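# Stack four magnet blocks into one neat tower

## Task

Take four magnet blocks from the heap and build them into one neat tower, each block sitting squarely on the one beneath, then open the grippers so nothing is still held.

## Robot and tools

Robot: two six-joint arms with parallel two-finger grippers, named left_arm and right_arm. The names do not say which side of a picture an arm is on. In the shared scene frame the origin sits on the table top midway between the arms, +x points out over the table, +z points up, and left_arm is on the +y side. Base roots: left_arm at (-0.004, +0.374, 0) m with quat_wxyz (+0.996, 0, 0, +0.092); right_arm at (-0.002, -0.315, 0) m with quat_wxyz (+1.000, 0, 0, -0.027).

Gripper: fingers point along the gripper's +z axis and separate along its y axis. The reported end_effector_position is the pinch point between the pads, roughly 1 cm short of the fingertips. A wrist camera is mounted on each gripper, so leave room for it near obstacles.

Tool execute_actions, argument actions: a list holding zero or one item. Empty list: nothing is commanded, the current state comes back. A wait: {"steps": N}, N from 1 to 300 control steps of 1/30 s each, counted from the previous result (your own reply time is included in that count). An action: {"rows": [...], "steps": N}, with 1 to 15 rows and N at most 15 (default 15). Each row drives one step; when rows run out the last row repeats. Optional pictures (true/false) decides whether camera images come back. A refused call does nothing to the robot.

Row layout: exactly 14 numbers, each in [-1, 1], one row covering both arms. Positions 1-6 are left_arm joint offsets (waist, shoulder, elbow, wrist pitch, wrist yaw, wrist roll), position 7 is left_arm opening; positions 8-13 are the same joint offsets for right_arm, position 14 its opening. Always send all 14 even if one arm is idle.

Joint numbers are offsets, not poses: they are measured from the joint angles shown in the most recent result that lists them (before any such result, and for later calls within one reply, from where the arm stands when the action begins). They are not added to the previous row. Scale: 1.0 equals 1.202 rad for the waist, 1.258 shoulder, 1.238 elbow, 2.073 wrist pitch, 2.022 for both wrist yaw and wrist roll. Stated joint ranges (rad): waist -2.618..3.054, shoulder 0.000..3.142, elbow 0.000..3.142, wrist pitch -1.571..1.571, wrist yaw -1.571..1.571, wrist roll -2.094..2.094. True ends may differ by up to 0.036 rad either way. Asking a joint more than 0.036 rad outward beyond its range gets the call refused; a request past the real end is clipped there, and the result may say "joint sent to its limit" (possibly about an earlier, still-running action). Absence of that line proves nothing.

Opening is absolute, not an offset: +1 fully open, -1 closed. Between the extremes the fingers go to where grip_measured would read your number. To hold a block, command roughly 0.03 below its grip_measured; a smaller margin grips more softly. Each gripper's reading may be biased by about 1 mm, constant per gripper.

Motion limits: each joint's target is kept within a fixed lead of its measured angle (waist 0.202 rad, shoulder 0.258, elbow 0.238, wrist pitch 0.573, wrist yaw and roll 0.522), and targets are scaled back if they would move the gripper more than 70 mm from where it is, so big moves need several actions. Arms keep tracking the last row while you think or wait, until motion nearly stops or a step is HELD. Sending zeros is not a pause: it pulls the arm back to the reference angles. Arms sag under zero offsets, so to hold a pose, in a reply's first call send the offsets that return each arm to its intended angles, and zeros in later calls, pushing further if a joint falls short.

Result lines: left_arm: ... | right_arm: ... give each pinch point position (m) and quat_wxyz in the scene frame; accuracy drops at long reach. Joint positions / Joint velocities: per arm, six joints (rad, rad/s) then pad gap (m; 0.094 m fully open). grip_measured: opening on the command scale. Joint torques: total drive output per joint, with offset, scale error and noise; friction can mimic or mask load. "joint command not followed": the clearance check changed or blocked joint targets on some steps, the rest of the row still ran. HELD: marks steps where your row was partly or wholly not sent. MOTOR HOT appears from 75 °C; at 90 °C the arm halts for 10 s, at 100 °C it goes limp and falls; OVER-TEMPERATURE FAULT reports such stops. Holding loads heats motors, even during thinking.

Tool zoom_image: camera is "cam_left_wrist" or "cam_right_wrist" (each 504x504); region [x0, y0, x1, y1] in pixels of that camera's latest image, origin top-left, at most 504 by 504. Tool read_manual: optional section, "licences" only; moves nothing. Tool finished_scene: scene, the number of the scene being ended; irreversible, and the result reports success. Replying without any tool call ends everything.

Avoid: knocking or placing anything off the table (task fails), arms colliding or pressing on each other, dropping or slamming blocks, hard pushes, overheating. Occasional brief disturbances may tug a held block or nudge loose ones. Release all blocks before finishing, and check the tower stays put.

Each tool is called after "Emit:" in YAML: its name, and indented under it one key for each argument.

## Session

Emit:
execute_actions:
  actions: []

Scene clock: 0.00 s of 5800.00 s.
left_arm: end_effector_position=(+0.0630, +0.0271, +0.2272) grip_measured=+1.000 end_effector_quat_wxyz=(+0.624, +0.749, +0.037, +0.218) | right_arm: end_effector_position=(+0.5644, -0.4690, +0.1412) grip_measured=+1.000 end_effector_quat_wxyz=(-0.078, +0.830, +0.379, +0.401)
Joint positions: left_arm=[-1.759  0.986  0.425  0.425 -0.387  1.806  0.094] | right_arm=[-0.416  2.519  2.477 -1.052 -0.722  1.999  0.094]
Joint velocities: left_arm=[-0.022  0.002 -0.017 -0.051  0.066 -0.066  0.   ] | right_arm=[-0.007  0.002 -0.022  0.051  0.037 -0.037  0.   ]
Joint torques (N m, as the arm reports them, + toward a larger angle): no reading
Motor temperatures (°C, as the motors report them): left_arm=[29 26 27 27 26 28] | right_arm=[25 28 26 26 25 28]

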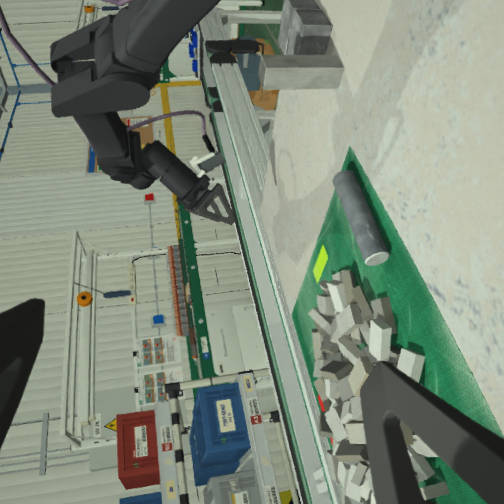

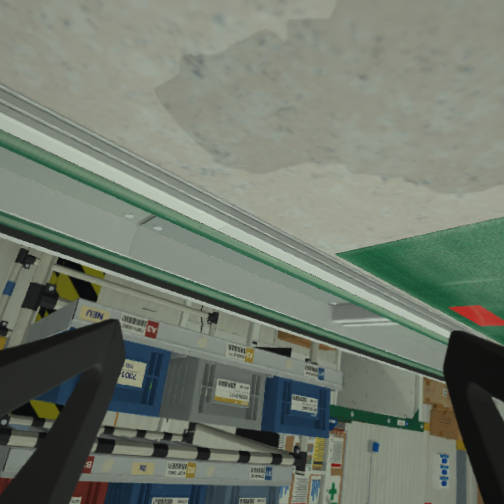

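Emit:
execute_actions:
  actions:
    - {"rows":[[0.4,0.2,0.788,-0.3,0.191,-0.893,1,0.3,-1,-1,0,0.357,-0.989,1]],"steps":15}
  pictures: false

Emit:
execute_actions:
  actions:
    - {"steps":45}
  pictures: false

Scene clock: 7.73 s of 5800.00 s.
left_arm: end_effector_position=(+0.2005, -0.0077, +0.4088) grip_measured=+1.000 end_effector_quat_wxyz=(+0.645, +0.546, +0.511, -0.157) | right_arm: end_effector_position=(+0.3491, -0.3275, +0.2037) grip_measured=+1.000 end_effector_quat_wxyz=(+0.213, +0.359, +0.902, +0.107)
Joint positions: left_arm=[-1.283  1.275  1.304 -0.146 -0.043  0.574  0.094] | right_arm=[-0.022  1.455  1.387 -1.027 -0.074  0.7    0.094]
Joint velocities: left_arm=[ 0.002 -0.1    1.272 -0.081  0.242 -2.791  0.   ] | right_arm=[-0.525 -2.611 -2.088  0.037  0.462 -2.747  0.   ]
Joint torques (N m, as the arm reports them, + toward a larger angle): left_arm=[ 0.25 -7.38 10.39  1.58  0.11 -0.03] | right_arm=[-0.14 -6.16  6.47  0.32 -0.04  0.01]
Motor temperatures (°C, as the motors report them): left_arm=[29 26 29 29 26 28] | right_arm=[26 33 28 26 25 28]
Steps of this call (steps 1 to 90: nothing new was sent; then 4.23 s passed at rest; steps 91 to 105: all 15 steps of this action). Readings (joint positions):
91: left_arm=[-1.725 1.017 0.467 0.340 -0.318 1.723] | right_arm=[-0.402 2.486 2.428 -1.035 -0.650 1.929]
92: left_arm=[-1.665 1.091 0.547 0.235 -0.246 1.625] | right_arm=[-0.383 2.434 2.346 -1.030 -0.555 1.846]
94: left_arm=[-1.531 1.222 0.703 0.069 -0.152 1.430] | right_arm=[-0.315 2.316 2.193 -1.035 -0.386 1.684]
98: left_arm=[-1.318 1.279 0.937 -0.091 -0.091 1.100] | right_arm=[-0.115 2.060 1.924 -1.025 -0.196 1.365]
105: the state above

Scene clock: 9.23 s of 5800.00 s.
left_arm: end_effector_position=(+0.1867, +0.0063, +0.4580) grip_measured=+1.000 end_effector_quat_wxyz=(+0.597, +0.373, +0.612, -0.360) | right_arm: end_effector_position=(+0.2990, -0.3455, +0.2118) grip_measured=+1.000 end_effector_quat_wxyz=(+0.249, +0.054, +0.967, -0.009)
Joint positions: left_arm=[-1.283  1.235  1.39  -0.184 -0.01   0.004  0.094] | right_arm=[-0.055  1.256  1.255 -1.067 -0.007  0.006  0.094]
Joint velocities: left_arm=[-0.012 -0.007 -0.012  0.007 -0.066  0.037  0.   ] | right_arm=[ 0.017  0.002 -0.012 -0.081  0.051 -0.007  0.   ]
Joint torques (N m, as the arm reports them, + toward a larger angle): left_arm=[ 0.35 -4.01  9.15  1.72  0.1  -0.03] | right_arm=[-0.01 -3.27  6.43  0.73  0.04 -0.08]
Motor temperatures (°C, as the motors report them): left_arm=[29 26 29 29 26 28] | right_arm=[25 33 28 27 25 28]
Steps of this call (steps 1 to 45: the robot went on to your last target). Readings (joint positions):
1: left_arm=[-1.283 1.270 1.341 -0.147 -0.036 0.474] | right_arm=[-0.038 1.371 1.327 -1.038 -0.058 0.602]
2: left_arm=[-1.283 1.259 1.366 -0.146 -0.031 0.382] | right_arm=[-0.050 1.306 1.292 -1.056 -0.045 0.503]
4: left_arm=[-1.283 1.236 1.387 -0.146 -0.024 0.246] | right_arm=[-0.055 1.245 1.274 -1.074 -0.028 0.326]
8: left_arm=[-1.283 1.228 1.390 -0.155 -0.016 0.103] | right_arm=[-0.055 1.248 1.266 -1.067 -0.016 0.136]
45: the state above
All arms were judged still, so your last target was given up. Only a new action makes them travel on or press farther. Fingers that are still opening or closing keep moving.

Emit:
execute_actions:
  actions:
    - {"rows":[[0.05,0.02,0,-0.1,0,0,1,0.05,0,0,0,0,0,1],[0.1,0.04,0,-0.15,0,0,1,0.1,0,0,0,0,0,1],[0.15,0.06,0,-0.2,0,0,1,0.15,0,0,0,0,0,1],[0.2,0.08,0,-0.25,0,0,1,0.2,0,0,0,0,0,1],[0.25,0.1,0,-0.3,0,0,1,0.25,0,0,0,0,0,1],[0.28,0.12,0,-0.35,0,0,1,0.3,0,0,0,0,0,1],[0.3,0.13,0,-0.4,0,0,1,0.35,0,0,0,0,0,1],[0.3,0.13,0,-0.45,0,0,1,0.4,0,0,0,0,0,1],[0.3,0.13,0,-0.49,0,0,1,0.45,0,0,0,0,0,1]],"steps":15}
  pictures: false

Emit:
execute_actions:
  actions:
    - {"steps":15}

Scene clock: 13.17 s of 5800.00 s.
left_arm: end_effector_position=(+0.2580, +0.1347, +0.2221) grip_measured=+1.000 end_effector_quat_wxyz=(+0.255, +0.353, +0.895, -0.096) | right_arm: end_effector_position=(+0.2700, -0.1827, +0.2118) grip_measured=+1.000 end_effector_quat_wxyz=(+0.241, -0.210, +0.945, +0.063)
Joint positions: left_arm=[-0.931  1.413  1.39  -0.997 -0.007  0.004  0.094] | right_arm=[ 0.493  1.256  1.255 -1.067 -0.016  0.006  0.094]
Joint velocities: left_arm=[ 0.1    0.061 -0.012 -1.575 -0.037 -0.051  0.   ] | right_arm=[ 0.007  0.007 -0.002 -0.007  0.007  0.095  0.   ]
Joint torques (N m, as the arm reports them, + toward a larger angle): left_arm=[ 0.03 -6.89  7.93  1.5  -0.05  0.  ] | right_arm=[-0.54 -3.66  7.78  0.6   0.11 -0.02]
Motor temperatures (°C, as the motors report them): left_arm=[29 27 30 29 26 28] | right_arm=[25 32 28 27 25 28]
Steps of this call (steps 1 to 90: nothing new was sent; then 0.43 s passed at rest; steps 91 to 105: all 15 steps of this action). Readings (joint positions):
91: left_arm=[-1.277 1.236 1.390 -0.202 -0.007 0.004] | right_arm=[-0.048 1.256 1.255 -1.067 -0.003 0.006]
92: left_arm=[-1.258 1.237 1.390 -0.239 -0.001 0.004] | right_arm=[-0.027 1.256 1.255 -1.067 0.002 0.006]
94: left_arm=[-1.193 1.254 1.390 -0.324 0.000 0.004] | right_arm=[0.066 1.256 1.255 -1.067 0.007 0.006]
98: left_arm=[-1.054 1.324 1.390 -0.516 -0.001 0.004] | right_arm=[0.322 1.256 1.255 -1.067 0.001 0.006]
105: the state above

Scene clock: 13.67 s of 5800.00 s.
left_arm: end_effector_position=(+0.2280, +0.1633, +0.2015) grip_measured=+1.000 end_effector_quat_wxyz=(+0.170, +0.360, +0.915, -0.062) | right_arm: end_effector_position=(+0.2703, -0.1831, +0.2118) grip_measured=+1.000 end_effector_quat_wxyz=(+0.241, -0.210, +0.946, +0.061)
Joint positions: left_arm=[-0.929  1.413  1.39  -1.183 -0.007  0.004  0.094] | right_arm=[ 0.493  1.256  1.255 -1.067 -0.013  0.006  0.094]
Joint velocities: left_arm=[ 0.007  0.007  0.007 -0.007 -0.037 -0.037  0.   ] | right_arm=[ 0.002 -0.007 -0.002  0.022 -0.051 -0.051  0.   ]
Joint torques (N m, as the arm reports them, + toward a larger angle): left_arm=[ 0.53 -6.37  7.54  0.81 -0.04  0.  ] | right_arm=[-0.51 -3.64  7.78  0.6   0.02 -0.02]
Motor temperatures (°C, as the motors report them): left_arm=[29 27 30 29 26 28] | right_arm=[25 32 28 27 25 28]
Steps of this call (steps 1 to 15: the robot went on to your last target). Readings (joint positions):
1: left_arm=[-0.929 1.413 1.390 -1.042 -0.007 0.004] | right_arm=[0.493 1.256 1.255 -1.067 -0.016 0.006]
2: left_arm=[-0.929 1.413 1.390 -1.076 -0.007 0.004] | right_arm=[0.493 1.256 1.255 -1.067 -0.015 0.006]
4: left_arm=[-0.929 1.413 1.390 -1.121 -0.007 0.004] | right_arm=[0.493 1.256 1.255 -1.067 -0.015 0.006]
8: left_arm=[-0.929 1.413 1.390 -1.164 -0.007 0.004] | right_arm=[0.493 1.256 1.255 -1.067 -0.014 0.006]
15: the state above

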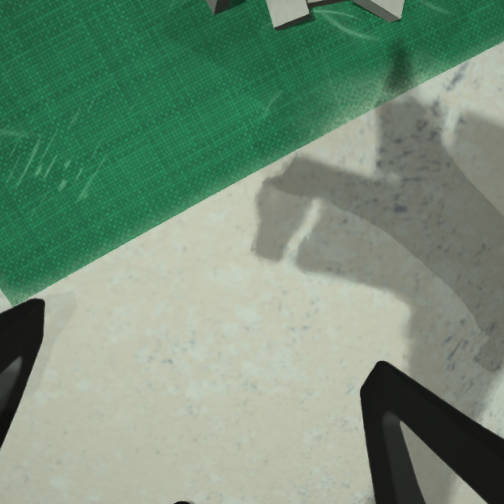

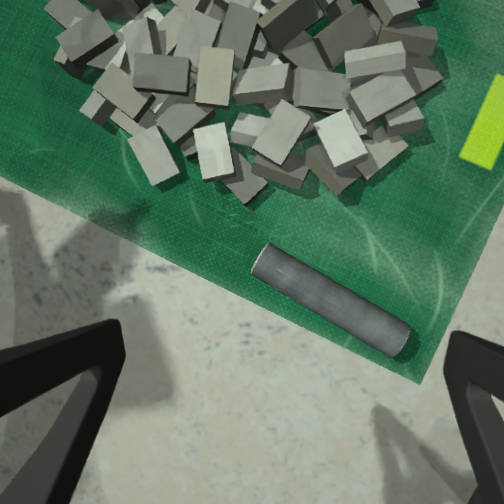

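Emit:
execute_actions:
  actions:
    - {"rows":[[0.03,-0.03,-0.03,0.02,0,0,1,0.01,0.07,0.065,-0.02,0,0,1],[0.06,-0.06,-0.06,0.04,0,0,1,0.02,0.14,0.13,-0.045,0,0,1],[0.09,-0.09,-0.09,0.06,0,0,1,0.03,0.2,0.2,-0.07,0,0,1],[0.12,-0.12,-0.12,0.08,0,0,1,0.04,0.27,0.26,-0.09,0,0,1],[0.15,-0.15,-0.15,0.1,0,0,1,0.05,0.34,0.33,-0.11,0,0,1],[0.15,-0.15,-0.15,0.12,0,0,1,0.06,0.4,0.39,-0.135,0,0,1],[0.15,-0.15,-0.15,0.13,0,0,1,0.07,0.47,0.46,-0.16,0,0,1],[0.15,-0.15,-0.15,0.13,0,0,1,0.08,0.54,0.53,-0.18,0,0,1],[0.15,-0.15,-0.15,0.13,0,0,1,0.09,0.6,0.6,-0.2,0,0,1],[0.15,-0.15,-0.15,0.13,0,0,1,0.09,0.67,0.66,-0.227,0,0,1]],"steps":15}
  pictures: false

Emit:
execute_actions:
  actions:
    - {"steps":15}

Scene clock: 24.53 s of 5800.00 s.
left_arm: end_effector_position=(+0.2678, +0.2046, +0.2199) grip_measured=+1.000 end_effector_quat_wxyz=(+0.288, +0.268, +0.916, -0.079) | right_arm: end_effector_position=(+0.3518, -0.0948, +0.1226) grip_measured=+1.000 end_effector_quat_wxyz=(+0.006, -0.268, +0.963, +0.009)
Joint positions: left_arm=[-0.75   1.235  1.22  -0.951 -0.009  0.004  0.094] | right_arm=[ 0.601  2.142  2.022 -1.434 -0.013  0.006  0.094]
Joint velocities: left_arm=[-0.007 -0.002 -0.012  0.198  0.051 -0.037  0.   ] | right_arm=[-0.017  0.261  0.007 -0.637 -0.022 -0.125  0.   ]
Joint torques (N m, as the arm reports them, + toward a larger angle): left_arm=[ 0.22 -4.77  6.38  1.35  0.07 -0.01] | right_arm=[ -0.08 -16.12  11.04  -0.2   -0.05  -0.02]
Motor temperatures (°C, as the motors report them): left_arm=[29 28 30 29 26 28] | right_arm=[25 31 29 27 25 28]
Steps of this call (steps 1 to 15: the robot went on to your last target; steps 16 to 90: nothing new was sent; then 7.37 s passed at rest; steps 91 to 105: all 15 steps of this action). Readings (joint positions):
91: left_arm=[-0.927 1.410 1.386 -1.181 -0.006 0.004] | right_arm=[0.493 1.267 1.265 -1.079 -0.013 0.006]
92: left_arm=[-0.917 1.400 1.371 -1.164 -0.003 0.004] | right_arm=[0.494 1.300 1.299 -1.107 -0.013 0.006]
94: left_arm=[-0.866 1.352 1.311 -1.115 0.000 0.004] | right_arm=[0.507 1.428 1.430 -1.171 -0.012 0.006]
98: left_arm=[-0.754 1.247 1.220 -1.038 -0.009 0.004] | right_arm=[0.553 1.774 1.767 -1.273 -0.012 0.006]
105: the state above

Scene clock: 25.03 s of 5800.00 s.
left_arm: end_effector_position=(+0.2708, +0.2026, +0.2225) grip_measured=+1.000 end_effector_quat_wxyz=(+0.296, +0.267, +0.914, -0.081) | right_arm: end_effector_position=(+0.3362, -0.1043, +0.1377) grip_measured=+1.000 end_effector_quat_wxyz=(-0.014, -0.268, +0.963, +0.003)
Joint positions: left_arm=[-0.75   1.235  1.22  -0.933 -0.009  0.004  0.094] | right_arm=[ 0.601  2.115  2.04  -1.521 -0.013  0.006  0.094]
Joint velocities: left_arm=[-0.017  0.002 -0.002  0.037 -0.066  0.007  0.   ] | right_arm=[ 0.002  0.002 -0.007  0.007 -0.007 -0.066  0.   ]
Joint torques (N m, as the arm reports them, + toward a larger angle): left_arm=[ 0.03 -4.82  6.55  1.51  0.01 -0.01] | right_arm=[ -0.09 -12.17   9.66  -0.4   -0.03  -0.01]
Motor temperatures (°C, as the motors report them): left_arm=[29 28 30 29 26 28] | right_arm=[25 31 29 27 25 28]
Steps of this call (steps 1 to 15: the robot went on to your last target). Readings (joint positions):
1: left_arm=[-0.750 1.235 1.220 -0.946 -0.009 0.004] | right_arm=[0.601 2.146 2.022 -1.453 -0.013 0.006]
2: left_arm=[-0.750 1.235 1.220 -0.943 -0.009 0.004] | right_arm=[0.601 2.144 2.022 -1.468 -0.013 0.006]
4: left_arm=[-0.750 1.235 1.220 -0.938 -0.009 0.004] | right_arm=[0.601 2.132 2.022 -1.489 -0.013 0.006]
8: left_arm=[-0.750 1.235 1.220 -0.935 -0.009 0.004] | right_arm=[0.601 2.117 2.037 -1.512 -0.013 0.006]
15: the state above

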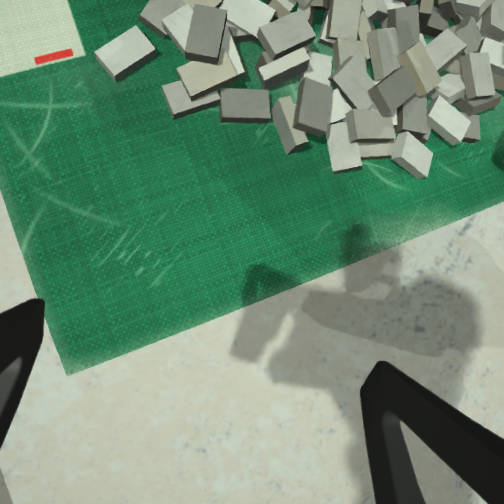

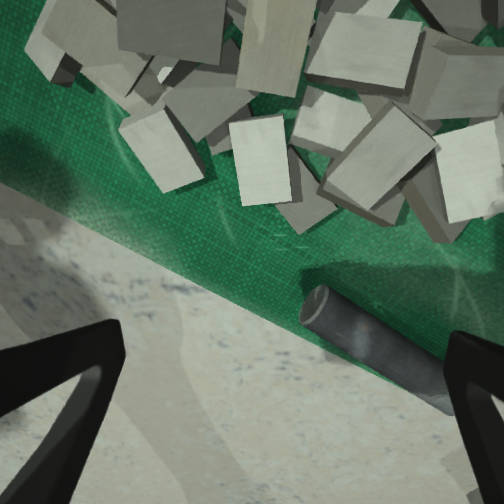

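Emit:
execute_actions:
  actions:
    - {"rows":[[0,0,0,0,0,0,1,0.005,-0.015,-0.03,0.015,0,0,1],[0,0,0,0,0,0,1,0.01,-0.03,-0.06,0.03,0,0,1],[0,0,0,0,0,0,1,0.015,-0.04,-0.09,0.045,0,0,1],[0,0,0,0,0,0,1,0.02,-0.05,-0.12,0.06,0,0,1],[0,0,0,0,0,0,1,0.025,-0.06,-0.15,0.075,0,0,1],[0,0,0,0,0,0,1,0.03,-0.07,-0.18,0.09,0,0,1],[0,0,0,0,0,0,1,0.032,-0.08,-0.21,0.105,0,0,1],[0,0,0,0,0,0,1,0.032,-0.088,-0.235,0.12,0,0,1],[0,0,0,0,0,0,1,0.032,-0.091,-0.258,0.127,0,0,1]],"steps":15}
  pictures: false

Emit:
execute_actions:
  actions:
    - {"steps":12}

Scene clock: 41.33 s of 5800.00 s.
left_arm: end_effector_position=(+0.2709, +0.2026, +0.2225) grip_measured=+1.000 end_effector_quat_wxyz=(+0.296, +0.267, +0.914, -0.081) | right_arm: end_effector_position=(+0.3131, -0.1031, +0.0938) grip_measured=+1.000 end_effector_quat_wxyz=(-0.017, -0.284, +0.959, +0.002)
Joint positions: left_arm=[-0.75   1.235  1.22  -0.932 -0.009  0.004  0.094] | right_arm=[ 0.636  2.026  1.733 -1.308 -0.013  0.006  0.094]
Joint velocities: left_arm=[ 0.022 -0.002 -0.012 -0.11   0.051 -0.081  0.   ] | right_arm=[ 0.002 -0.037  0.002  0.256 -0.007 -0.081  0.   ]
Joint torques (N m, as the arm reports them, + toward a larger angle): left_arm=[ 0.11 -3.89  7.85  1.31 -0.01  0.01] | right_arm=[  0.38 -12.12   5.96  -0.12   0.04  -0.01]
Motor temperatures (°C, as the motors report them): left_arm=[29 28 30 30 26 28] | right_arm=[25 36 30 27 25 28]
Steps of this call (steps 1 to 15: the robot went on to your last target; steps 16 to 90: nothing new was sent; then 12.80 s passed at rest; steps 91 to 105: all 15 steps of this action). Readings (joint positions):
91: left_arm=[-0.750 1.235 1.220 -0.932 -0.009 0.004] | right_arm=[0.601 2.115 2.037 -1.521 -0.013 0.006]
92: left_arm=[-0.750 1.235 1.220 -0.932 -0.009 0.004] | right_arm=[0.601 2.110 2.025 -1.510 -0.013 0.006]
94: left_arm=[-0.750 1.235 1.220 -0.932 -0.009 0.004] | right_arm=[0.603 2.089 1.970 -1.476 -0.013 0.006]
98: left_arm=[-0.750 1.235 1.220 -0.932 -0.009 0.004] | right_arm=[0.622 2.041 1.825 -1.392 -0.013 0.006]
105: the state above

Scene clock: 41.73 s of 5800.00 s.
left_arm: end_effector_position=(+0.2709, +0.2026, +0.2225) grip_measured=+1.000 end_effector_quat_wxyz=(+0.296, +0.267, +0.914, -0.081) | right_arm: end_effector_position=(+0.3194, -0.0990, +0.0948) grip_measured=+1.000 end_effector_quat_wxyz=(-0.001, -0.284, +0.959, +0.007)
Joint positions: left_arm=[-0.75   1.235  1.22  -0.932 -0.009  0.004  0.094] | right_arm=[ 0.636  2.023  1.733 -1.278 -0.013  0.006  0.094]
Joint velocities: left_arm=[-0.017 -0.007  0.002 -0.007  0.037  0.037  0.   ] | right_arm=[ 0.012 -0.012  0.002 -0.051 -0.037 -0.081  0.   ]
Joint torques (N m, as the arm reports them, + toward a larger angle): left_arm=[-0.07 -3.94  7.97  1.28 -0.01 -0.02] | right_arm=[  0.4  -12.02   5.95  -0.01  -0.03  -0.01]
Motor temperatures (°C, as the motors report them): left_arm=[29 28 30 30 26 28] | right_arm=[25 36 30 27 25 28]
Steps of this call (steps 1 to 12: the robot went on to your last target). Readings (joint positions):
1: left_arm=[-0.750 1.235 1.220 -0.932 -0.009 0.004] | right_arm=[0.636 2.026 1.733 -1.301 -0.013 0.006]
2: left_arm=[-0.750 1.235 1.220 -0.932 -0.009 0.004] | right_arm=[0.636 2.025 1.733 -1.295 -0.013 0.006]
4: left_arm=[-0.750 1.235 1.220 -0.932 -0.009 0.004] | right_arm=[0.636 2.024 1.733 -1.288 -0.013 0.006]
8: left_arm=[-0.750 1.235 1.220 -0.932 -0.009 0.004] | right_arm=[0.636 2.023 1.733 -1.281 -0.013 0.006]
12: the state above

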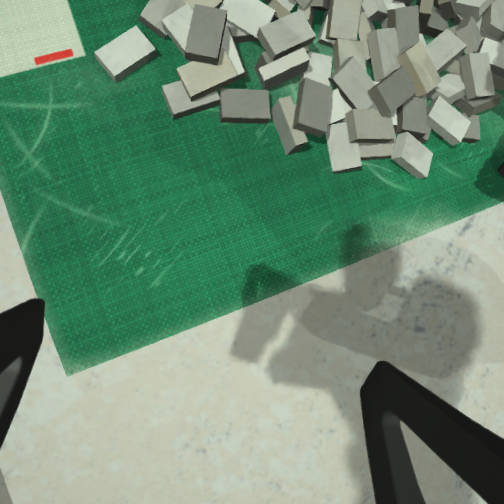

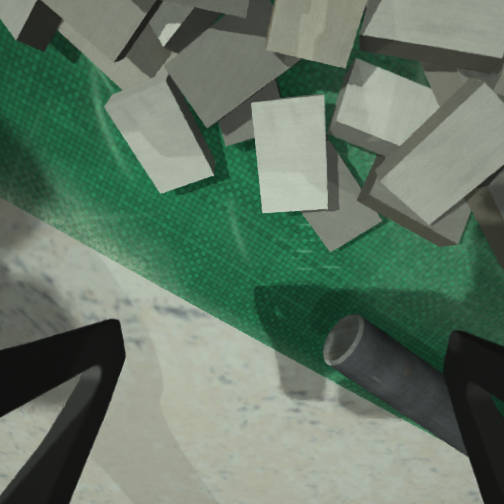

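Emit:
execute_actions:
  actions:
    - {"rows":[[0,0,0,0,0,0,1,0,0.01,0.035,-0.005,0,0,0.8],[0,0,0,0,0,0,1,0,0.025,0.06,-0.01,0,0,0.6],[0,0,0,0,0,0,1,0,0.04,0.085,-0.015,0,0,0.4],[0,0,0,0,0,0,1,0,0.055,0.11,-0.02,0,0,0.2],[0,0,0,0,0,0,1,0,0.07,0.135,-0.025,0,0,0.2],[0,0,0,0,0,0,1,0,0.085,0.16,-0.03,0,0,0.2],[0,0,0,0,0,0,1,0,0.1,0.18,-0.035,0,0,0.2],[0,0,0,0,0,0,1,0,0.112,0.2,-0.04,0,0,0.2],[0,0,0,0,0,0,1,0,0.125,0.215,-0.04,0,0,0.2],[0,0,0,0,0,0,1,0,0.137,0.224,-0.04,0,0,0.2]],"steps":15}
  pictures: false

Emit:
execute_actions:
  actions:
    - {"steps":12}

Scene clock: 51.30 s of 5800.00 s.
left_arm: end_effector_position=(+0.2709, +0.2026, +0.2225) grip_measured=+1.000 end_effector_quat_wxyz=(+0.296, +0.267, +0.914, -0.081) | right_arm: end_effector_position=(+0.3550, -0.0755, +0.0897) grip_measured=+0.202 end_effector_quat_wxyz=(+0.007, -0.284, +0.959, +0.009)
Joint positions: left_arm=[-0.75   1.235  1.22  -0.932 -0.009  0.004  0.094] | right_arm=[ 0.636  2.193  1.973 -1.333 -0.013  0.006  0.056]
Joint velocities: left_arm=[-0.002 -0.007  0.022 -0.051  0.037 -0.051  0.   ] | right_arm=[ 0.002  0.061 -0.017 -0.095 -0.051 -0.066  0.   ]
Joint torques (N m, as the arm reports them, + toward a larger angle): left_arm=[ 0.   -3.91  8.    1.31 -0.01 -0.01] | right_arm=[  0.   -11.64  10.16  -0.28  -0.02  -0.02]
Motor temperatures (°C, as the motors report them): left_arm=[29 28 30 30 26 28] | right_arm=[25 37 29 27 25 28]
Steps of this call (steps 1 to 30: the robot went on to your last target; steps 31 to 90: nothing new was sent; then 6.07 s passed at rest; steps 91 to 105: all 15 steps of this action). Readings (joint positions):
91: left_arm=[-0.750 1.235 1.220 -0.932 -0.009 0.004] | right_arm=[0.636 2.023 1.733 -1.277 -0.013 0.006]
92: left_arm=[-0.750 1.235 1.220 -0.932 -0.009 0.004] | right_arm=[0.636 2.028 1.741 -1.283 -0.013 0.006]
94: left_arm=[-0.750 1.235 1.220 -0.932 -0.009 0.004] | right_arm=[0.636 2.053 1.785 -1.300 -0.013 0.006]
98: left_arm=[-0.750 1.235 1.220 -0.932 -0.009 0.004] | right_arm=[0.636 2.128 1.906 -1.317 -0.013 0.006]
105: the state above

Scene clock: 51.70 s of 5800.00 s.
left_arm: end_effector_position=(+0.2709, +0.2026, +0.2225) grip_measured=+1.000 end_effector_quat_wxyz=(+0.296, +0.267, +0.914, -0.081) | right_arm: end_effector_position=(+0.3523, -0.0773, +0.0891) grip_measured=+0.202 end_effector_quat_wxyz=(-0.000, -0.284, +0.959, +0.007)
Joint positions: left_arm=[-0.75   1.235  1.22  -0.932 -0.009  0.004  0.094] | right_arm=[ 0.636  2.195  1.973 -1.346 -0.013  0.006  0.056]
Joint velocities: left_arm=[-0.007 -0.002 -0.007  0.022 -0.022  0.081  0.   ] | right_arm=[-0.002  0.002  0.007 -0.037  0.007 -0.066 -0.001]
Joint torques (N m, as the arm reports them, + toward a larger angle): left_arm=[ 0.   -3.92  7.91  1.32 -0.02  0.01] | right_arm=[ -0.02 -11.61  10.18  -0.29  -0.03  -0.01]
Motor temperatures (°C, as the motors report them): left_arm=[29 28 30 30 26 28] | right_arm=[25 37 29 27 25 28]
Steps of this call (steps 1 to 12: the robot went on to your last target). Readings (joint positions):
1: left_arm=[-0.750 1.235 1.220 -0.932 -0.009 0.004] | right_arm=[0.636 2.195 1.973 -1.336 -0.013 0.006]
2: left_arm=[-0.750 1.235 1.220 -0.932 -0.009 0.004] | right_arm=[0.636 2.195 1.973 -1.338 -0.013 0.006]
4: left_arm=[-0.750 1.235 1.220 -0.932 -0.009 0.004] | right_arm=[0.636 2.195 1.973 -1.342 -0.013 0.006]
8: left_arm=[-0.750 1.235 1.220 -0.932 -0.009 0.004] | right_arm=[0.636 2.195 1.973 -1.345 -0.013 0.006]
12: the state above

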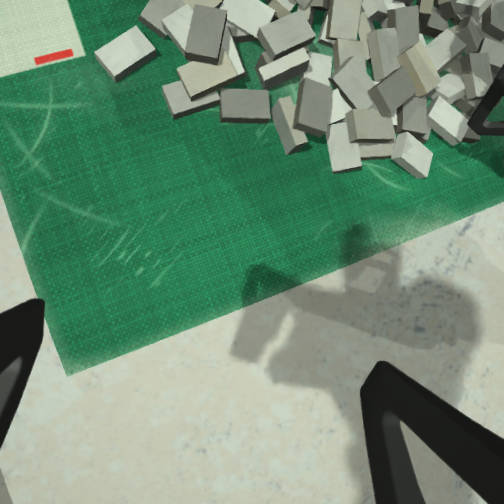

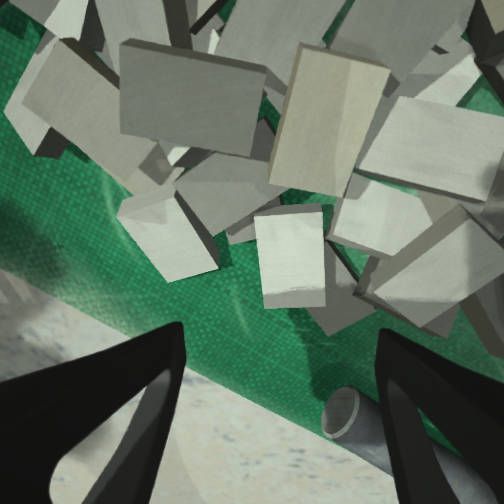

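Emit:
execute_actions:
  actions:
    - {"rows":[[0,0,0,0,0,0,1,-0.004,0.004,-0.015,0.01,0,-0.01,0.1],[0,0,0,0,0,0,1,-0.008,0.008,-0.03,0.02,0,-0.02,0.05],[0,0,0,0,0,0,1,-0.011,0.012,-0.045,0.03,0,-0.03,0],[0,0,0,0,0,0,1,-0.011,0.016,-0.06,0.045,0,-0.045,0],[0,0,0,0,0,0,1,-0.011,0.016,-0.077,0.057,0,-0.045,0]],"steps":15}

Scene clock: 57.87 s of 5800.00 s.
left_arm: end_effector_position=(+0.2709, +0.2026, +0.2225) grip_measured=+1.000 end_effector_quat_wxyz=(+0.296, +0.267, +0.914, -0.081) | right_arm: end_effector_position=(+0.3529, -0.0769, +0.0586) grip_measured=+0.002 end_effector_quat_wxyz=(-0.007, -0.323, +0.947, +0.005)
Joint positions: left_arm=[-0.75   1.235  1.22  -0.932 -0.009  0.004  0.094] | right_arm=[ 0.636  2.219  1.891 -1.254 -0.013 -0.074  0.047]
Joint velocities: left_arm=[ 0.002  0.002  0.007 -0.007 -0.022 -0.066  0.   ] | right_arm=[-0.007  0.002 -0.012  0.066 -0.007 -0.051  0.   ]
Joint torques (N m, as the arm reports them, + toward a larger angle): left_arm=[-0.02 -4.05  8.02  1.31  0.   -0.03] | right_arm=[ -1.06 -12.08   5.79  -0.09  -0.02  -0.05]
Motor temperatures (°C, as the motors report them): left_arm=[29 28 30 30 26 28] | right_arm=[25 37 30 27 25 28]
Steps of this call (steps 1 to 30: the robot went on to your last target; steps 31 to 90: nothing new was sent; then 2.67 s passed at rest; steps 91 to 105: all 15 steps of this action). Readings (joint positions):
91: left_arm=[-0.750 1.235 1.220 -0.932 -0.009 0.004] | right_arm=[0.636 2.195 1.973 -1.346 -0.013 0.003]
92: left_arm=[-0.750 1.235 1.220 -0.932 -0.009 0.004] | right_arm=[0.636 2.195 1.970 -1.343 -0.013 -0.002]
94: left_arm=[-0.750 1.235 1.220 -0.932 -0.009 0.004] | right_arm=[0.636 2.195 1.953 -1.322 -0.013 -0.023]
98: left_arm=[-0.750 1.235 1.220 -0.932 -0.009 0.004] | right_arm=[0.636 2.206 1.902 -1.279 -0.013 -0.057]
105: the state above

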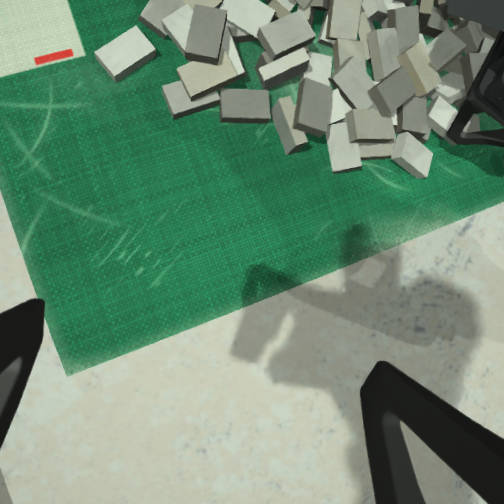

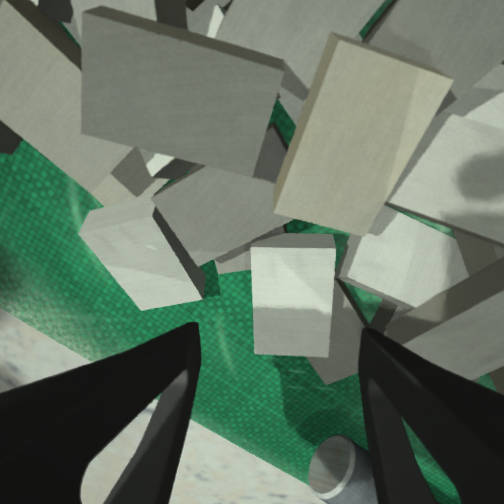

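Emit:
execute_actions:
  actions:
    - {"rows":[[0,0,0,0,0,0,1,-0.02,0.0,0,0.015,0,0,-0.2]],"steps":15}

Scene clock: 62.77 s of 5800.00 s.
left_arm: end_effector_position=(+0.2709, +0.2026, +0.2225) grip_measured=+1.000 end_effector_quat_wxyz=(+0.296, +0.267, +0.914, -0.081) | right_arm: end_effector_position=(+0.3595, -0.0814, +0.0585) grip_measured=-0.198 end_effector_quat_wxyz=(-0.001, -0.317, +0.948, +0.007)
Joint positions: left_arm=[-0.75   1.235  1.22  -0.932 -0.009  0.004  0.094] | right_arm=[ 0.619  2.219  1.891 -1.242 -0.013 -0.079  0.038]
Joint velocities: left_arm=[-0.007 -0.002 -0.007  0.037 -0.037 -0.007  0.   ] | right_arm=[ 0.017  0.002  0.017  0.037  0.007 -0.066  0.001]
Joint torques (N m, as the arm reports them, + toward a larger angle): left_arm=[-0.08 -3.95  7.95  1.28  0.   -0.02] | right_arm=[ -0.61 -11.63   6.99  -0.02  -0.02   0.04]
Motor temperatures (°C, as the motors report them): left_arm=[29 28 31 30 26 28] | right_arm=[25 38 30 27 25 28]
Steps of this call (steps 1 to 15: the robot went on to your last target; steps 16 to 90: nothing new was sent; then 1.40 s passed at rest; steps 91 to 105: all 15 steps of this action). Readings (joint positions):
91: left_arm=[-0.750 1.235 1.220 -0.932 -0.009 0.004] | right_arm=[0.635 2.219 1.891 -1.246 -0.013 -0.079]
92: left_arm=[-0.750 1.235 1.220 -0.932 -0.009 0.004] | right_arm=[0.633 2.219 1.891 -1.245 -0.013 -0.079]
94: left_arm=[-0.750 1.235 1.220 -0.932 -0.009 0.004] | right_arm=[0.628 2.219 1.891 -1.244 -0.013 -0.079]
98: left_arm=[-0.750 1.235 1.220 -0.932 -0.009 0.004] | right_arm=[0.619 2.219 1.891 -1.242 -0.013 -0.079]
105: the state above

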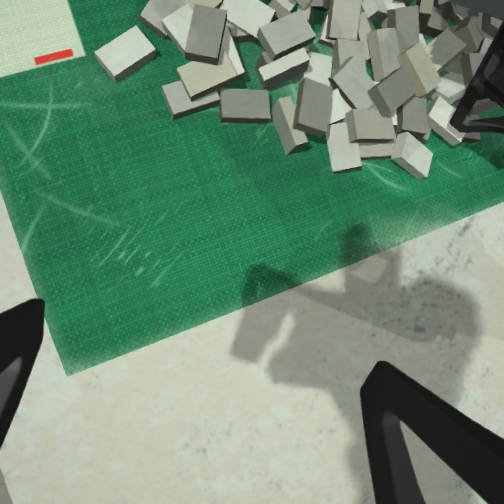

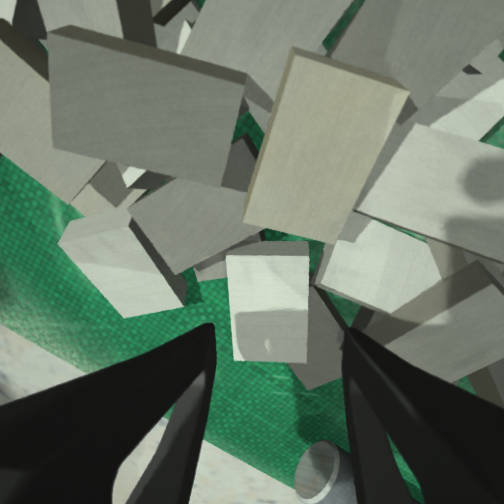

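Emit:
execute_actions:
  actions:
    - {"rows":[[0,0,0,0,0,0,1,0,0,-0.01,0.01,-0.013,0,-0.2],[0,0,0,0,0,0,1,0,0,-0.02,0.016,-0.013,0,-0.2],[0,0,0,0,0,0,1,0,0,-0.03,0.022,-0.013,0,-0.2],[0,0,0,0,0,0,1,0,0,-0.04,0.03,-0.013,0,-0.2],[0,0,0,0,0,0,1,0,0,-0.05,0.036,-0.013,0,-0.2],[0,0,0,0,0,0,1,0,0,-0.059,0.04,-0.013,0,-0.2]],"steps":15}

Scene clock: 67.00 s of 5800.00 s.
left_arm: end_effector_position=(+0.2709, +0.2026, +0.2225) grip_measured=+1.000 end_effector_quat_wxyz=(+0.296, +0.267, +0.914, -0.081) | right_arm: end_effector_position=(+0.3566, -0.0793, +0.0443) grip_measured=-0.198 end_effector_quat_wxyz=(-0.002, -0.317, +0.948, +0.016)
Joint positions: left_arm=[-0.75   1.235  1.22  -0.932 -0.009  0.004  0.094] | right_arm=[ 0.619  2.219  1.834 -1.183 -0.032 -0.079  0.038]
Joint velocities: left_arm=[-0.002 -0.007 -0.012  0.037 -0.037 -0.007  0.   ] | right_arm=[-0.017 -0.007  0.002  0.037  0.022 -0.007 -0.001]
Joint torques (N m, as the arm reports them, + toward a larger angle): left_arm=[-0.02 -3.92  7.95  1.31  0.01  0.03] | right_arm=[  0.04 -11.61   5.59   0.03  -0.11  -0.02]
Motor temperatures (°C, as the motors report them): left_arm=[29 28 31 30 26 28] | right_arm=[25 38 29 27 25 28]
Steps of this call (steps 1 to 15: the robot went on to your last target; steps 16 to 90: nothing new was sent; then 0.73 s passed at rest; steps 91 to 105: all 15 steps of this action). Readings (joint positions):
91: left_arm=[-0.750 1.235 1.220 -0.932 -0.009 0.004] | right_arm=[0.619 2.219 1.891 -1.241 -0.016 -0.079]
92: left_arm=[-0.750 1.235 1.220 -0.932 -0.009 0.004] | right_arm=[0.619 2.219 1.891 -1.240 -0.020 -0.079]
94: left_arm=[-0.750 1.235 1.220 -0.932 -0.009 0.004] | right_arm=[0.619 2.219 1.883 -1.227 -0.025 -0.079]
98: left_arm=[-0.750 1.235 1.220 -0.932 -0.009 0.004] | right_arm=[0.619 2.219 1.844 -1.197 -0.030 -0.079]
105: the state above

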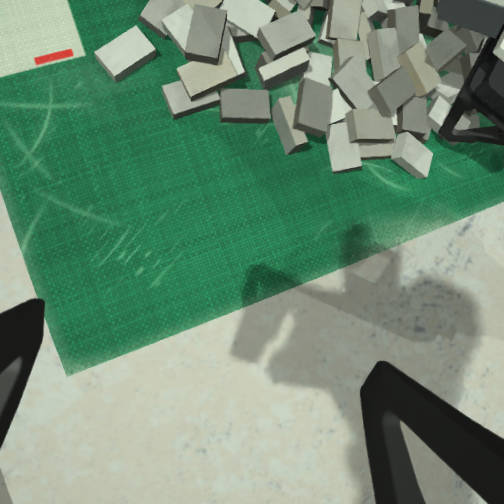

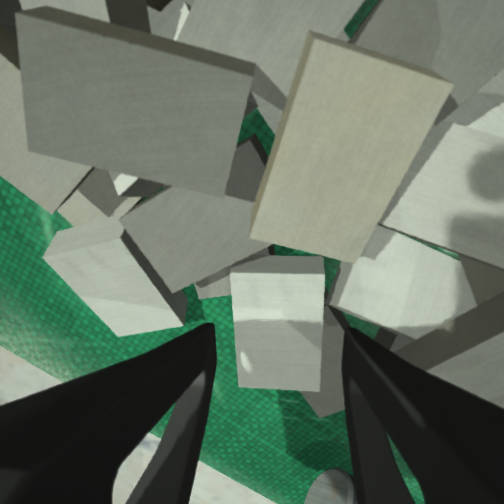

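Emit:
execute_actions:
  actions:
    - {"rows":[[0,0,0,0,0,0,1,0,0,-0.01,0.01,0,0,-0.2],[0,0,0,0,0,0,1,0,0,-0.02,0.016,0,0,-0.2],[0,0,0,0,0,0,1,0,0,-0.03,0.022,0,0,-0.2],[0,0,0,0,0,0,1,0,0,-0.04,0.03,0,0,-0.2],[0,0,0,0,0,0,1,0,0,-0.052,0.036,0,0,-0.2]],"steps":15}

Emit:
execute_actions:
  actions:
    - {"rows":[[0,0,0,0,0,0,1,0,0,0,0,0,0,-0.3],[0,0,0,0,0,0,1,0,0,0,0,0,0,-0.36],[0,0,0,0,0,0,1,0,0,0,0,0,0,-0.42],[0,0,0,0,0,0,1,0,0,0,0,0,0,-0.46],[0,0,0,0,0,0,1,0,0,0,0,0,0,-0.5],[0,0,0,0,0,0,1,0,0,0,0,0,0,-0.53],[0,0,0,0,0,0,1,0,0,0,0,0,0,-0.56]],"steps":12}

Scene clock: 71.80 s of 5800.00 s.
left_arm: end_effector_position=(+0.2709, +0.2026, +0.2225) grip_measured=+1.000 end_effector_quat_wxyz=(+0.296, +0.267, +0.914, -0.081) | right_arm: end_effector_position=(+0.3552, -0.0802, +0.0331) grip_measured=-0.198 end_effector_quat_wxyz=(-0.002, -0.317, +0.948, +0.016)
Joint positions: left_arm=[-0.75   1.235  1.22  -0.932 -0.009  0.004  0.094] | right_arm=[ 0.619  2.219  1.789 -1.137 -0.032 -0.079  0.038]
Joint velocities: left_arm=[-0.002 -0.012  0.007 -0.007  0.066 -0.037  0.   ] | right_arm=[-0.007 -0.012 -0.027 -0.081  0.022  0.037  0.001]
Joint torques (N m, as the arm reports them, + toward a larger angle): left_arm=[-0.07 -3.82  7.94  1.3  -0.01 -0.01] | right_arm=[ -0.08 -11.53   5.29   0.07  -0.06  -0.01]
Motor temperatures (°C, as the motors report them): left_arm=[29 28 31 30 26 28] | right_arm=[25 38 29 27 25 28]
Steps of this call (steps 1 to 15: the robot went on to your last target; steps 16 to 90: nothing new was sent; then 1.30 s passed at rest; steps 91 to 105: all 15 steps of this action). Readings (joint positions):
91: left_arm=[-0.750 1.235 1.220 -0.932 -0.009 0.004] | right_arm=[0.619 2.219 1.834 -1.178 -0.033 -0.079]
92: left_arm=[-0.750 1.235 1.220 -0.932 -0.009 0.004] | right_arm=[0.619 2.219 1.834 -1.177 -0.033 -0.079]
94: left_arm=[-0.750 1.235 1.220 -0.932 -0.009 0.004] | right_arm=[0.619 2.219 1.826 -1.165 -0.033 -0.079]
98: left_arm=[-0.750 1.235 1.220 -0.932 -0.009 0.004] | right_arm=[0.619 2.219 1.791 -1.144 -0.033 -0.079]
105: the state above

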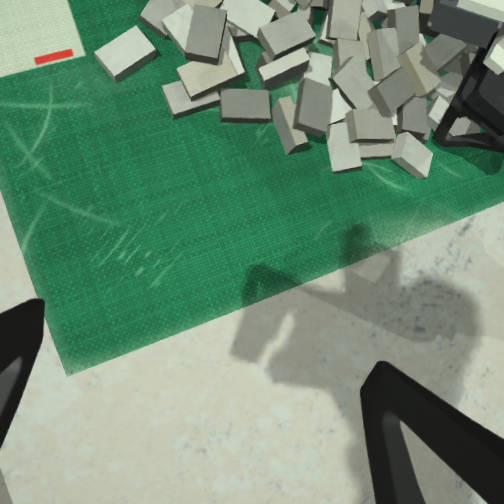

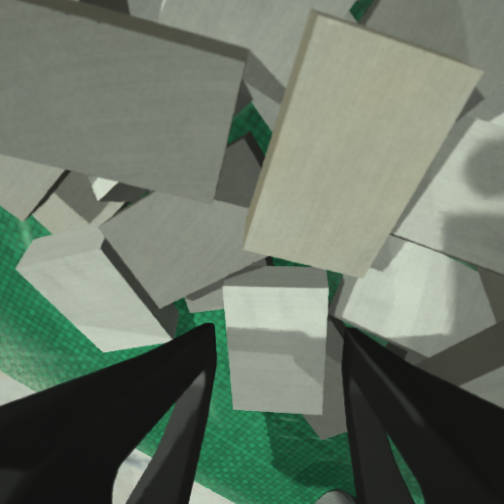

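Scene clock: 72.20 s of 5800.00 s.
left_arm: end_effector_position=(+0.2709, +0.2026, +0.2225) grip_measured=+1.000 end_effector_quat_wxyz=(+0.296, +0.267, +0.914, -0.081) | right_arm: end_effector_position=(+0.3554, -0.0806, +0.0331) grip_measured=-0.473 end_effector_quat_wxyz=(-0.002, -0.317, +0.948, +0.015)
Joint positions: left_arm=[-0.75   1.235  1.22  -0.932 -0.009  0.004  0.094] | right_arm=[ 0.619  2.219  1.789 -1.137 -0.03  -0.079  0.025]
Joint velocities: left_arm=[-0.002 -0.007  0.002 -0.022 -0.007 -0.037  0.   ] | right_arm=[-0.007  0.012  0.002 -0.051 -0.037  0.022  0.001]
Joint torques (N m, as the arm reports them, + toward a larger angle): left_arm=[-0.07 -3.95  7.87  1.29  0.    0.01] | right_arm=[ -0.13 -11.61   6.89  -0.18  -0.06  -0.02]
Motor temperatures (°C, as the motors report them): left_arm=[29 28 31 31 26 28] | right_arm=[25 38 29 27 25 28]
Steps of this call (steps 1 to 12: all 12 steps of this action). Readings (joint positions):
1: left_arm=[-0.750 1.235 1.220 -0.932 -0.009 0.004] | right_arm=[0.619 2.219 1.789 -1.137 -0.031 -0.079]
2: left_arm=[-0.750 1.235 1.220 -0.932 -0.009 0.004] | right_arm=[0.619 2.219 1.789 -1.137 -0.030 -0.079]
4: left_arm=[-0.750 1.235 1.220 -0.932 -0.009 0.004] | right_arm=[0.619 2.219 1.789 -1.137 -0.030 -0.079]
8: left_arm=[-0.750 1.235 1.220 -0.932 -0.009 0.004] | right_arm=[0.619 2.219 1.789 -1.137 -0.030 -0.079]
12: the state above

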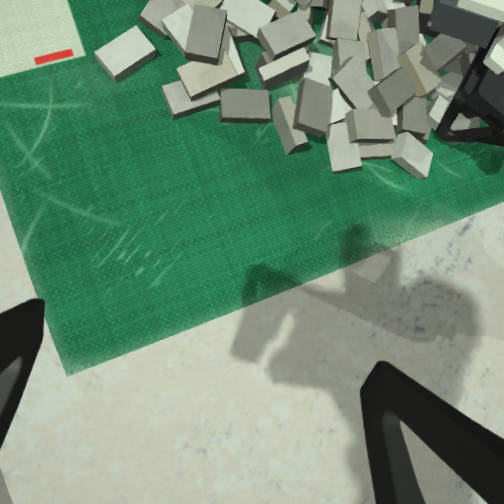

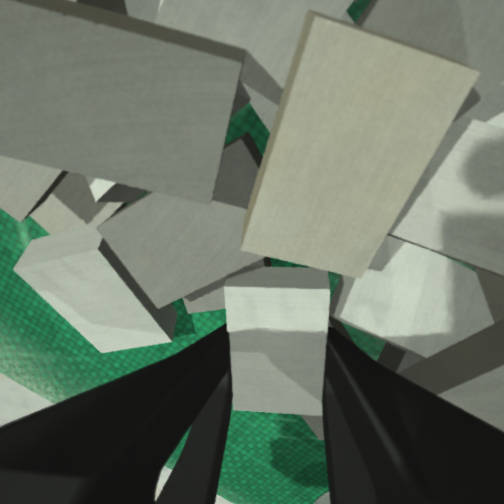

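Emit:
execute_actions:
  actions:
    - {"rows":[[0,0,0,0,0,0,1,0,0,0.03,-0.01,0,0,-0.52],[0,0,0,0,0,0,1,0,0,0.045,-0.02,0,0,-0.52],[0,0,0,0,0,0,1,0,0,0.06,-0.03,0,0,-0.52],[0,0,0,0,0,0,1,0,0,0.08,-0.04,0,0,-0.52],[0,0,0,0,0,0,1,0,0,0.1,-0.05,0,0,-0.52],[0,0,0,0,0,0,1,0,0,0.12,-0.062,0,0,-0.52],[0,0,0,0,0,0,1,0,0,0.14,-0.075,0,0,-0.52],[0,0,0,0,0,0,1,0,0,0.16,-0.087,0,0,-0.52],[0,0,0,0,0,0,1,0,0,0.18,-0.1,0,0,-0.52],[0,0,0,0,0,0,1,0,0,0.19,-0.104,0,0,-0.52]],"steps":15}

Scene clock: 78.07 s of 5800.00 s.
left_arm: end_effector_position=(+0.2709, +0.2026, +0.2225) grip_measured=+1.000 end_effector_quat_wxyz=(+0.296, +0.267, +0.914, -0.081) | right_arm: end_effector_position=(+0.3675, -0.0730, +0.0824) grip_measured=-0.473 end_effector_quat_wxyz=(+0.014, -0.317, +0.948, +0.019)
Joint positions: left_arm=[-0.75   1.235  1.22  -0.932 -0.009  0.004  0.094] | right_arm=[ 0.619  2.226  1.997 -1.305 -0.029 -0.079  0.025]
Joint velocities: left_arm=[-0.007  0.002  0.007  0.022 -0.007  0.022  0.   ] | right_arm=[ 0.027 -0.002 -0.022 -0.198 -0.037 -0.022 -0.   ]
Joint torques (N m, as the arm reports them, + toward a larger angle): left_arm=[-0.07 -4.01  7.84  1.3  -0.02  0.  ] | right_arm=[  0.01 -12.35   9.43  -0.27  -0.02  -0.02]
Motor temperatures (°C, as the motors report them): left_arm=[29 28 31 31 26 28] | right_arm=[25 39 29 27 25 28]
Steps of this call (steps 1 to 15: the robot went on to your last target; steps 16 to 90: nothing new was sent; then 2.37 s passed at rest; steps 91 to 105: all 15 steps of this action). Readings (joint positions):
91: left_arm=[-0.750 1.235 1.220 -0.932 -0.009 0.004] | right_arm=[0.619 2.219 1.789 -1.137 -0.030 -0.079]
92: left_arm=[-0.750 1.235 1.220 -0.932 -0.009 0.004] | right_arm=[0.619 2.219 1.793 -1.141 -0.030 -0.079]
94: left_arm=[-0.750 1.235 1.220 -0.932 -0.009 0.004] | right_arm=[0.619 2.223 1.813 -1.163 -0.030 -0.079]
98: left_arm=[-0.750 1.235 1.220 -0.932 -0.009 0.004] | right_arm=[0.619 2.229 1.901 -1.229 -0.029 -0.079]
105: the state above

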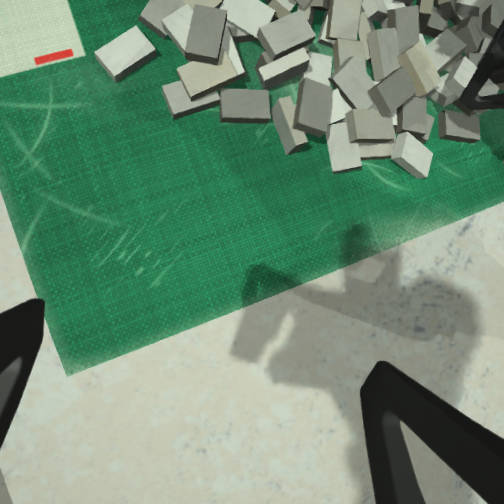

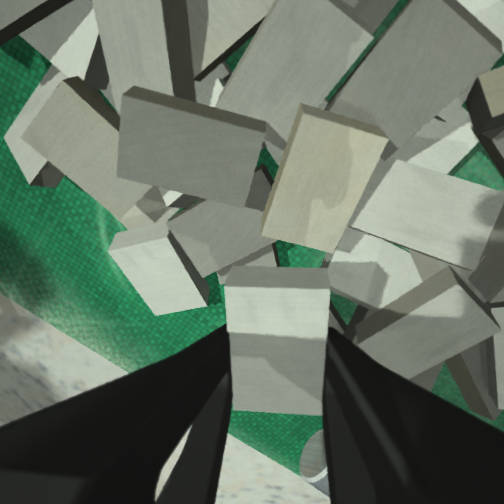

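Emit:
execute_actions:
  actions:
    - {"rows":[[-0.02,-0.04,-0.04,0.02,0,0,1,0,-0.04,-0.04,0.01,0,0,-0.52],[-0.04,-0.08,-0.08,0.04,0,0,1,0.01,-0.08,-0.09,0.02,0,0.01,-0.52],[-0.07,-0.12,-0.13,0.06,0,0,1,0.03,-0.12,-0.14,0.03,0.01,0.02,-0.52],[-0.1,-0.16,-0.18,0.08,0,0,1,0.05,-0.15,-0.19,0.04,0.015,0.03,-0.52],[-0.14,-0.2,-0.22,0.1,0,0,1,0.08,-0.18,-0.24,0.05,0.018,0.04,-0.52],[-0.18,-0.24,-0.27,0.12,0,0,1,0.11,-0.21,-0.29,0.06,0.018,0.04,-0.52],[-0.22,-0.28,-0.31,0.14,0,0,1,0.14,-0.24,-0.33,0.07,0.018,0.04,-0.52],[-0.26,-0.32,-0.36,0.16,0,0,1,0.17,-0.27,-0.37,0.08,0.018,0.04,-0.52],[-0.3,-0.35,-0.4,0.18,0,0,1,0.2,-0.29,-0.41,0.09,0.018,0.04,-0.52],[-0.34,-0.38,-0.44,0.2,0,0,1,0.23,-0.31,-0.44,0.1,0.018,0.04,-0.52],[-0.38,-0.4,-0.47,0.22,0,0,1,0.26,-0.325,-0.47,0.104,0.018,0.04,-0.52],[-0.42,-0.425,-0.5,0.232,0,0,1,0.28,-0.339,-0.5,0.104,0.018,0.04,-0.52],[-0.45,-0.425,-0.5,0.232,0,0,1,0.3,-0.339,-0.52,0.104,0.018,0.04,-0.52],[-0.474,-0.425,-0.5,0.232,0,0,1,0.317,-0.339,-0.531,0.104,0.018,0.04,-0.52]],"steps":15}
  pictures: false

Emit:
execute_actions:
  actions:
    - {"steps":15}

Scene clock: 88.70 s of 5800.00 s.
left_arm: end_effector_position=(+0.1183, +0.1372, +0.1721) grip_measured=+1.000 end_effector_quat_wxyz=(+0.373, +0.472, +0.766, -0.226) | right_arm: end_effector_position=(+0.1889, -0.0442, +0.0783) grip_measured=-0.473 end_effector_quat_wxyz=(-0.000, -0.462, +0.887, +0.003)
Joint positions: left_arm=[-1.286  0.72   0.613 -0.561 -0.004  0.004  0.094] | right_arm=[ 1.003  1.814  1.382 -1.137 -0.005 -0.011  0.025]
Joint velocities: left_arm=[-0.676 -0.002 -0.232  0.388  0.037 -0.081  0.   ] | right_arm=[ 0.574 -0.002 -0.52   0.051 -0.051  0.022 -0.   ]
Joint torques (N m, as the arm reports them, + toward a larger angle): left_arm=[ 0.63 -1.85  8.75  2.16 -0.15 -0.03] | right_arm=[-3.23 -9.33  6.03  0.24  0.25  0.14]
Motor temperatures (°C, as the motors report them): left_arm=[29 28 31 31 26 28] | right_arm=[25 40 30 26 25 28]
Steps of this call (steps 1 to 30: the robot went on to your last target; steps 31 to 90: nothing new was sent; then 7.13 s passed at rest; steps 91 to 105: all 15 steps of this action). Readings (joint positions):
91: left_arm=[-0.752 1.230 1.213 -0.924 -0.009 0.004] | right_arm=[0.619 2.223 1.990 -1.330 -0.029 -0.079]
92: left_arm=[-0.758 1.214 1.192 -0.904 -0.010 0.004] | right_arm=[0.619 2.207 1.964 -1.310 -0.029 -0.077]
94: left_arm=[-0.798 1.144 1.105 -0.851 -0.013 0.004] | right_arm=[0.626 2.145 1.866 -1.270 -0.020 -0.062]
98: left_arm=[-0.976 0.932 0.880 -0.745 -0.012 0.004] | right_arm=[0.720 1.975 1.638 -1.218 0.007 -0.026]
105: the state above

Scene clock: 89.20 s of 5800.00 s.
left_arm: end_effector_position=(+0.1176, +0.1232, +0.1872) grip_measured=+1.000 end_effector_quat_wxyz=(+0.401, +0.471, +0.744, -0.251) | right_arm: end_effector_position=(+0.1866, -0.0467, +0.0698) grip_measured=-0.473 end_effector_quat_wxyz=(-0.002, -0.461, +0.887, -0.001)
Joint positions: left_arm=[-1.31   0.72   0.607 -0.472 -0.002  0.004  0.094] | right_arm=[ 1.007  1.814  1.348 -1.109 -0.    -0.005  0.025]
Joint velocities: left_arm=[-0.012  0.002 -0.007 -0.007 -0.007 -0.007  0.   ] | right_arm=[ 0.002 -0.012  0.007  0.037 -0.066  0.037 -0.001]
Joint torques (N m, as the arm reports them, + toward a larger angle): left_arm=[-0.85 -2.03  8.03  1.86 -0.06 -0.01] | right_arm=[-0.69 -9.31  6.17  0.01  0.04  0.04]
Motor temperatures (°C, as the motors report them): left_arm=[29 28 31 31 26 28] | right_arm=[25 39 30 26 25 28]
Steps of this call (steps 1 to 15: the robot went on to your last target). Readings (joint positions):
1: left_arm=[-1.302 0.720 0.608 -0.549 -0.003 0.004] | right_arm=[1.017 1.814 1.368 -1.135 -0.008 -0.010]
2: left_arm=[-1.308 0.720 0.607 -0.537 -0.002 0.004] | right_arm=[1.022 1.814 1.356 -1.132 -0.009 -0.010]
4: left_arm=[-1.310 0.720 0.607 -0.511 -0.002 0.004] | right_arm=[1.017 1.814 1.348 -1.131 -0.007 -0.008]
8: left_arm=[-1.310 0.720 0.607 -0.484 -0.002 0.004] | right_arm=[1.008 1.814 1.348 -1.116 -0.001 -0.005]
15: the state above

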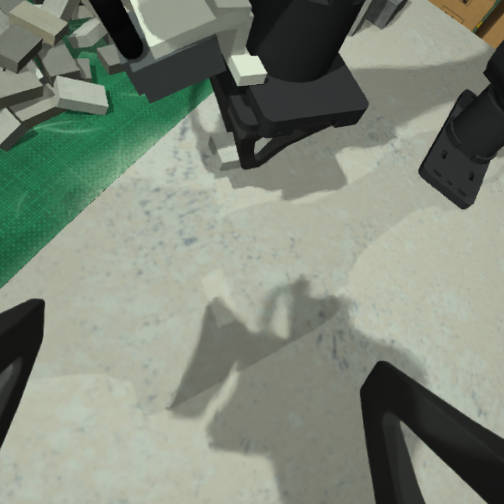

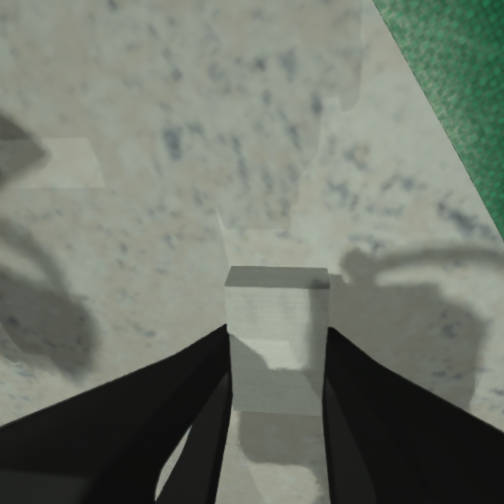

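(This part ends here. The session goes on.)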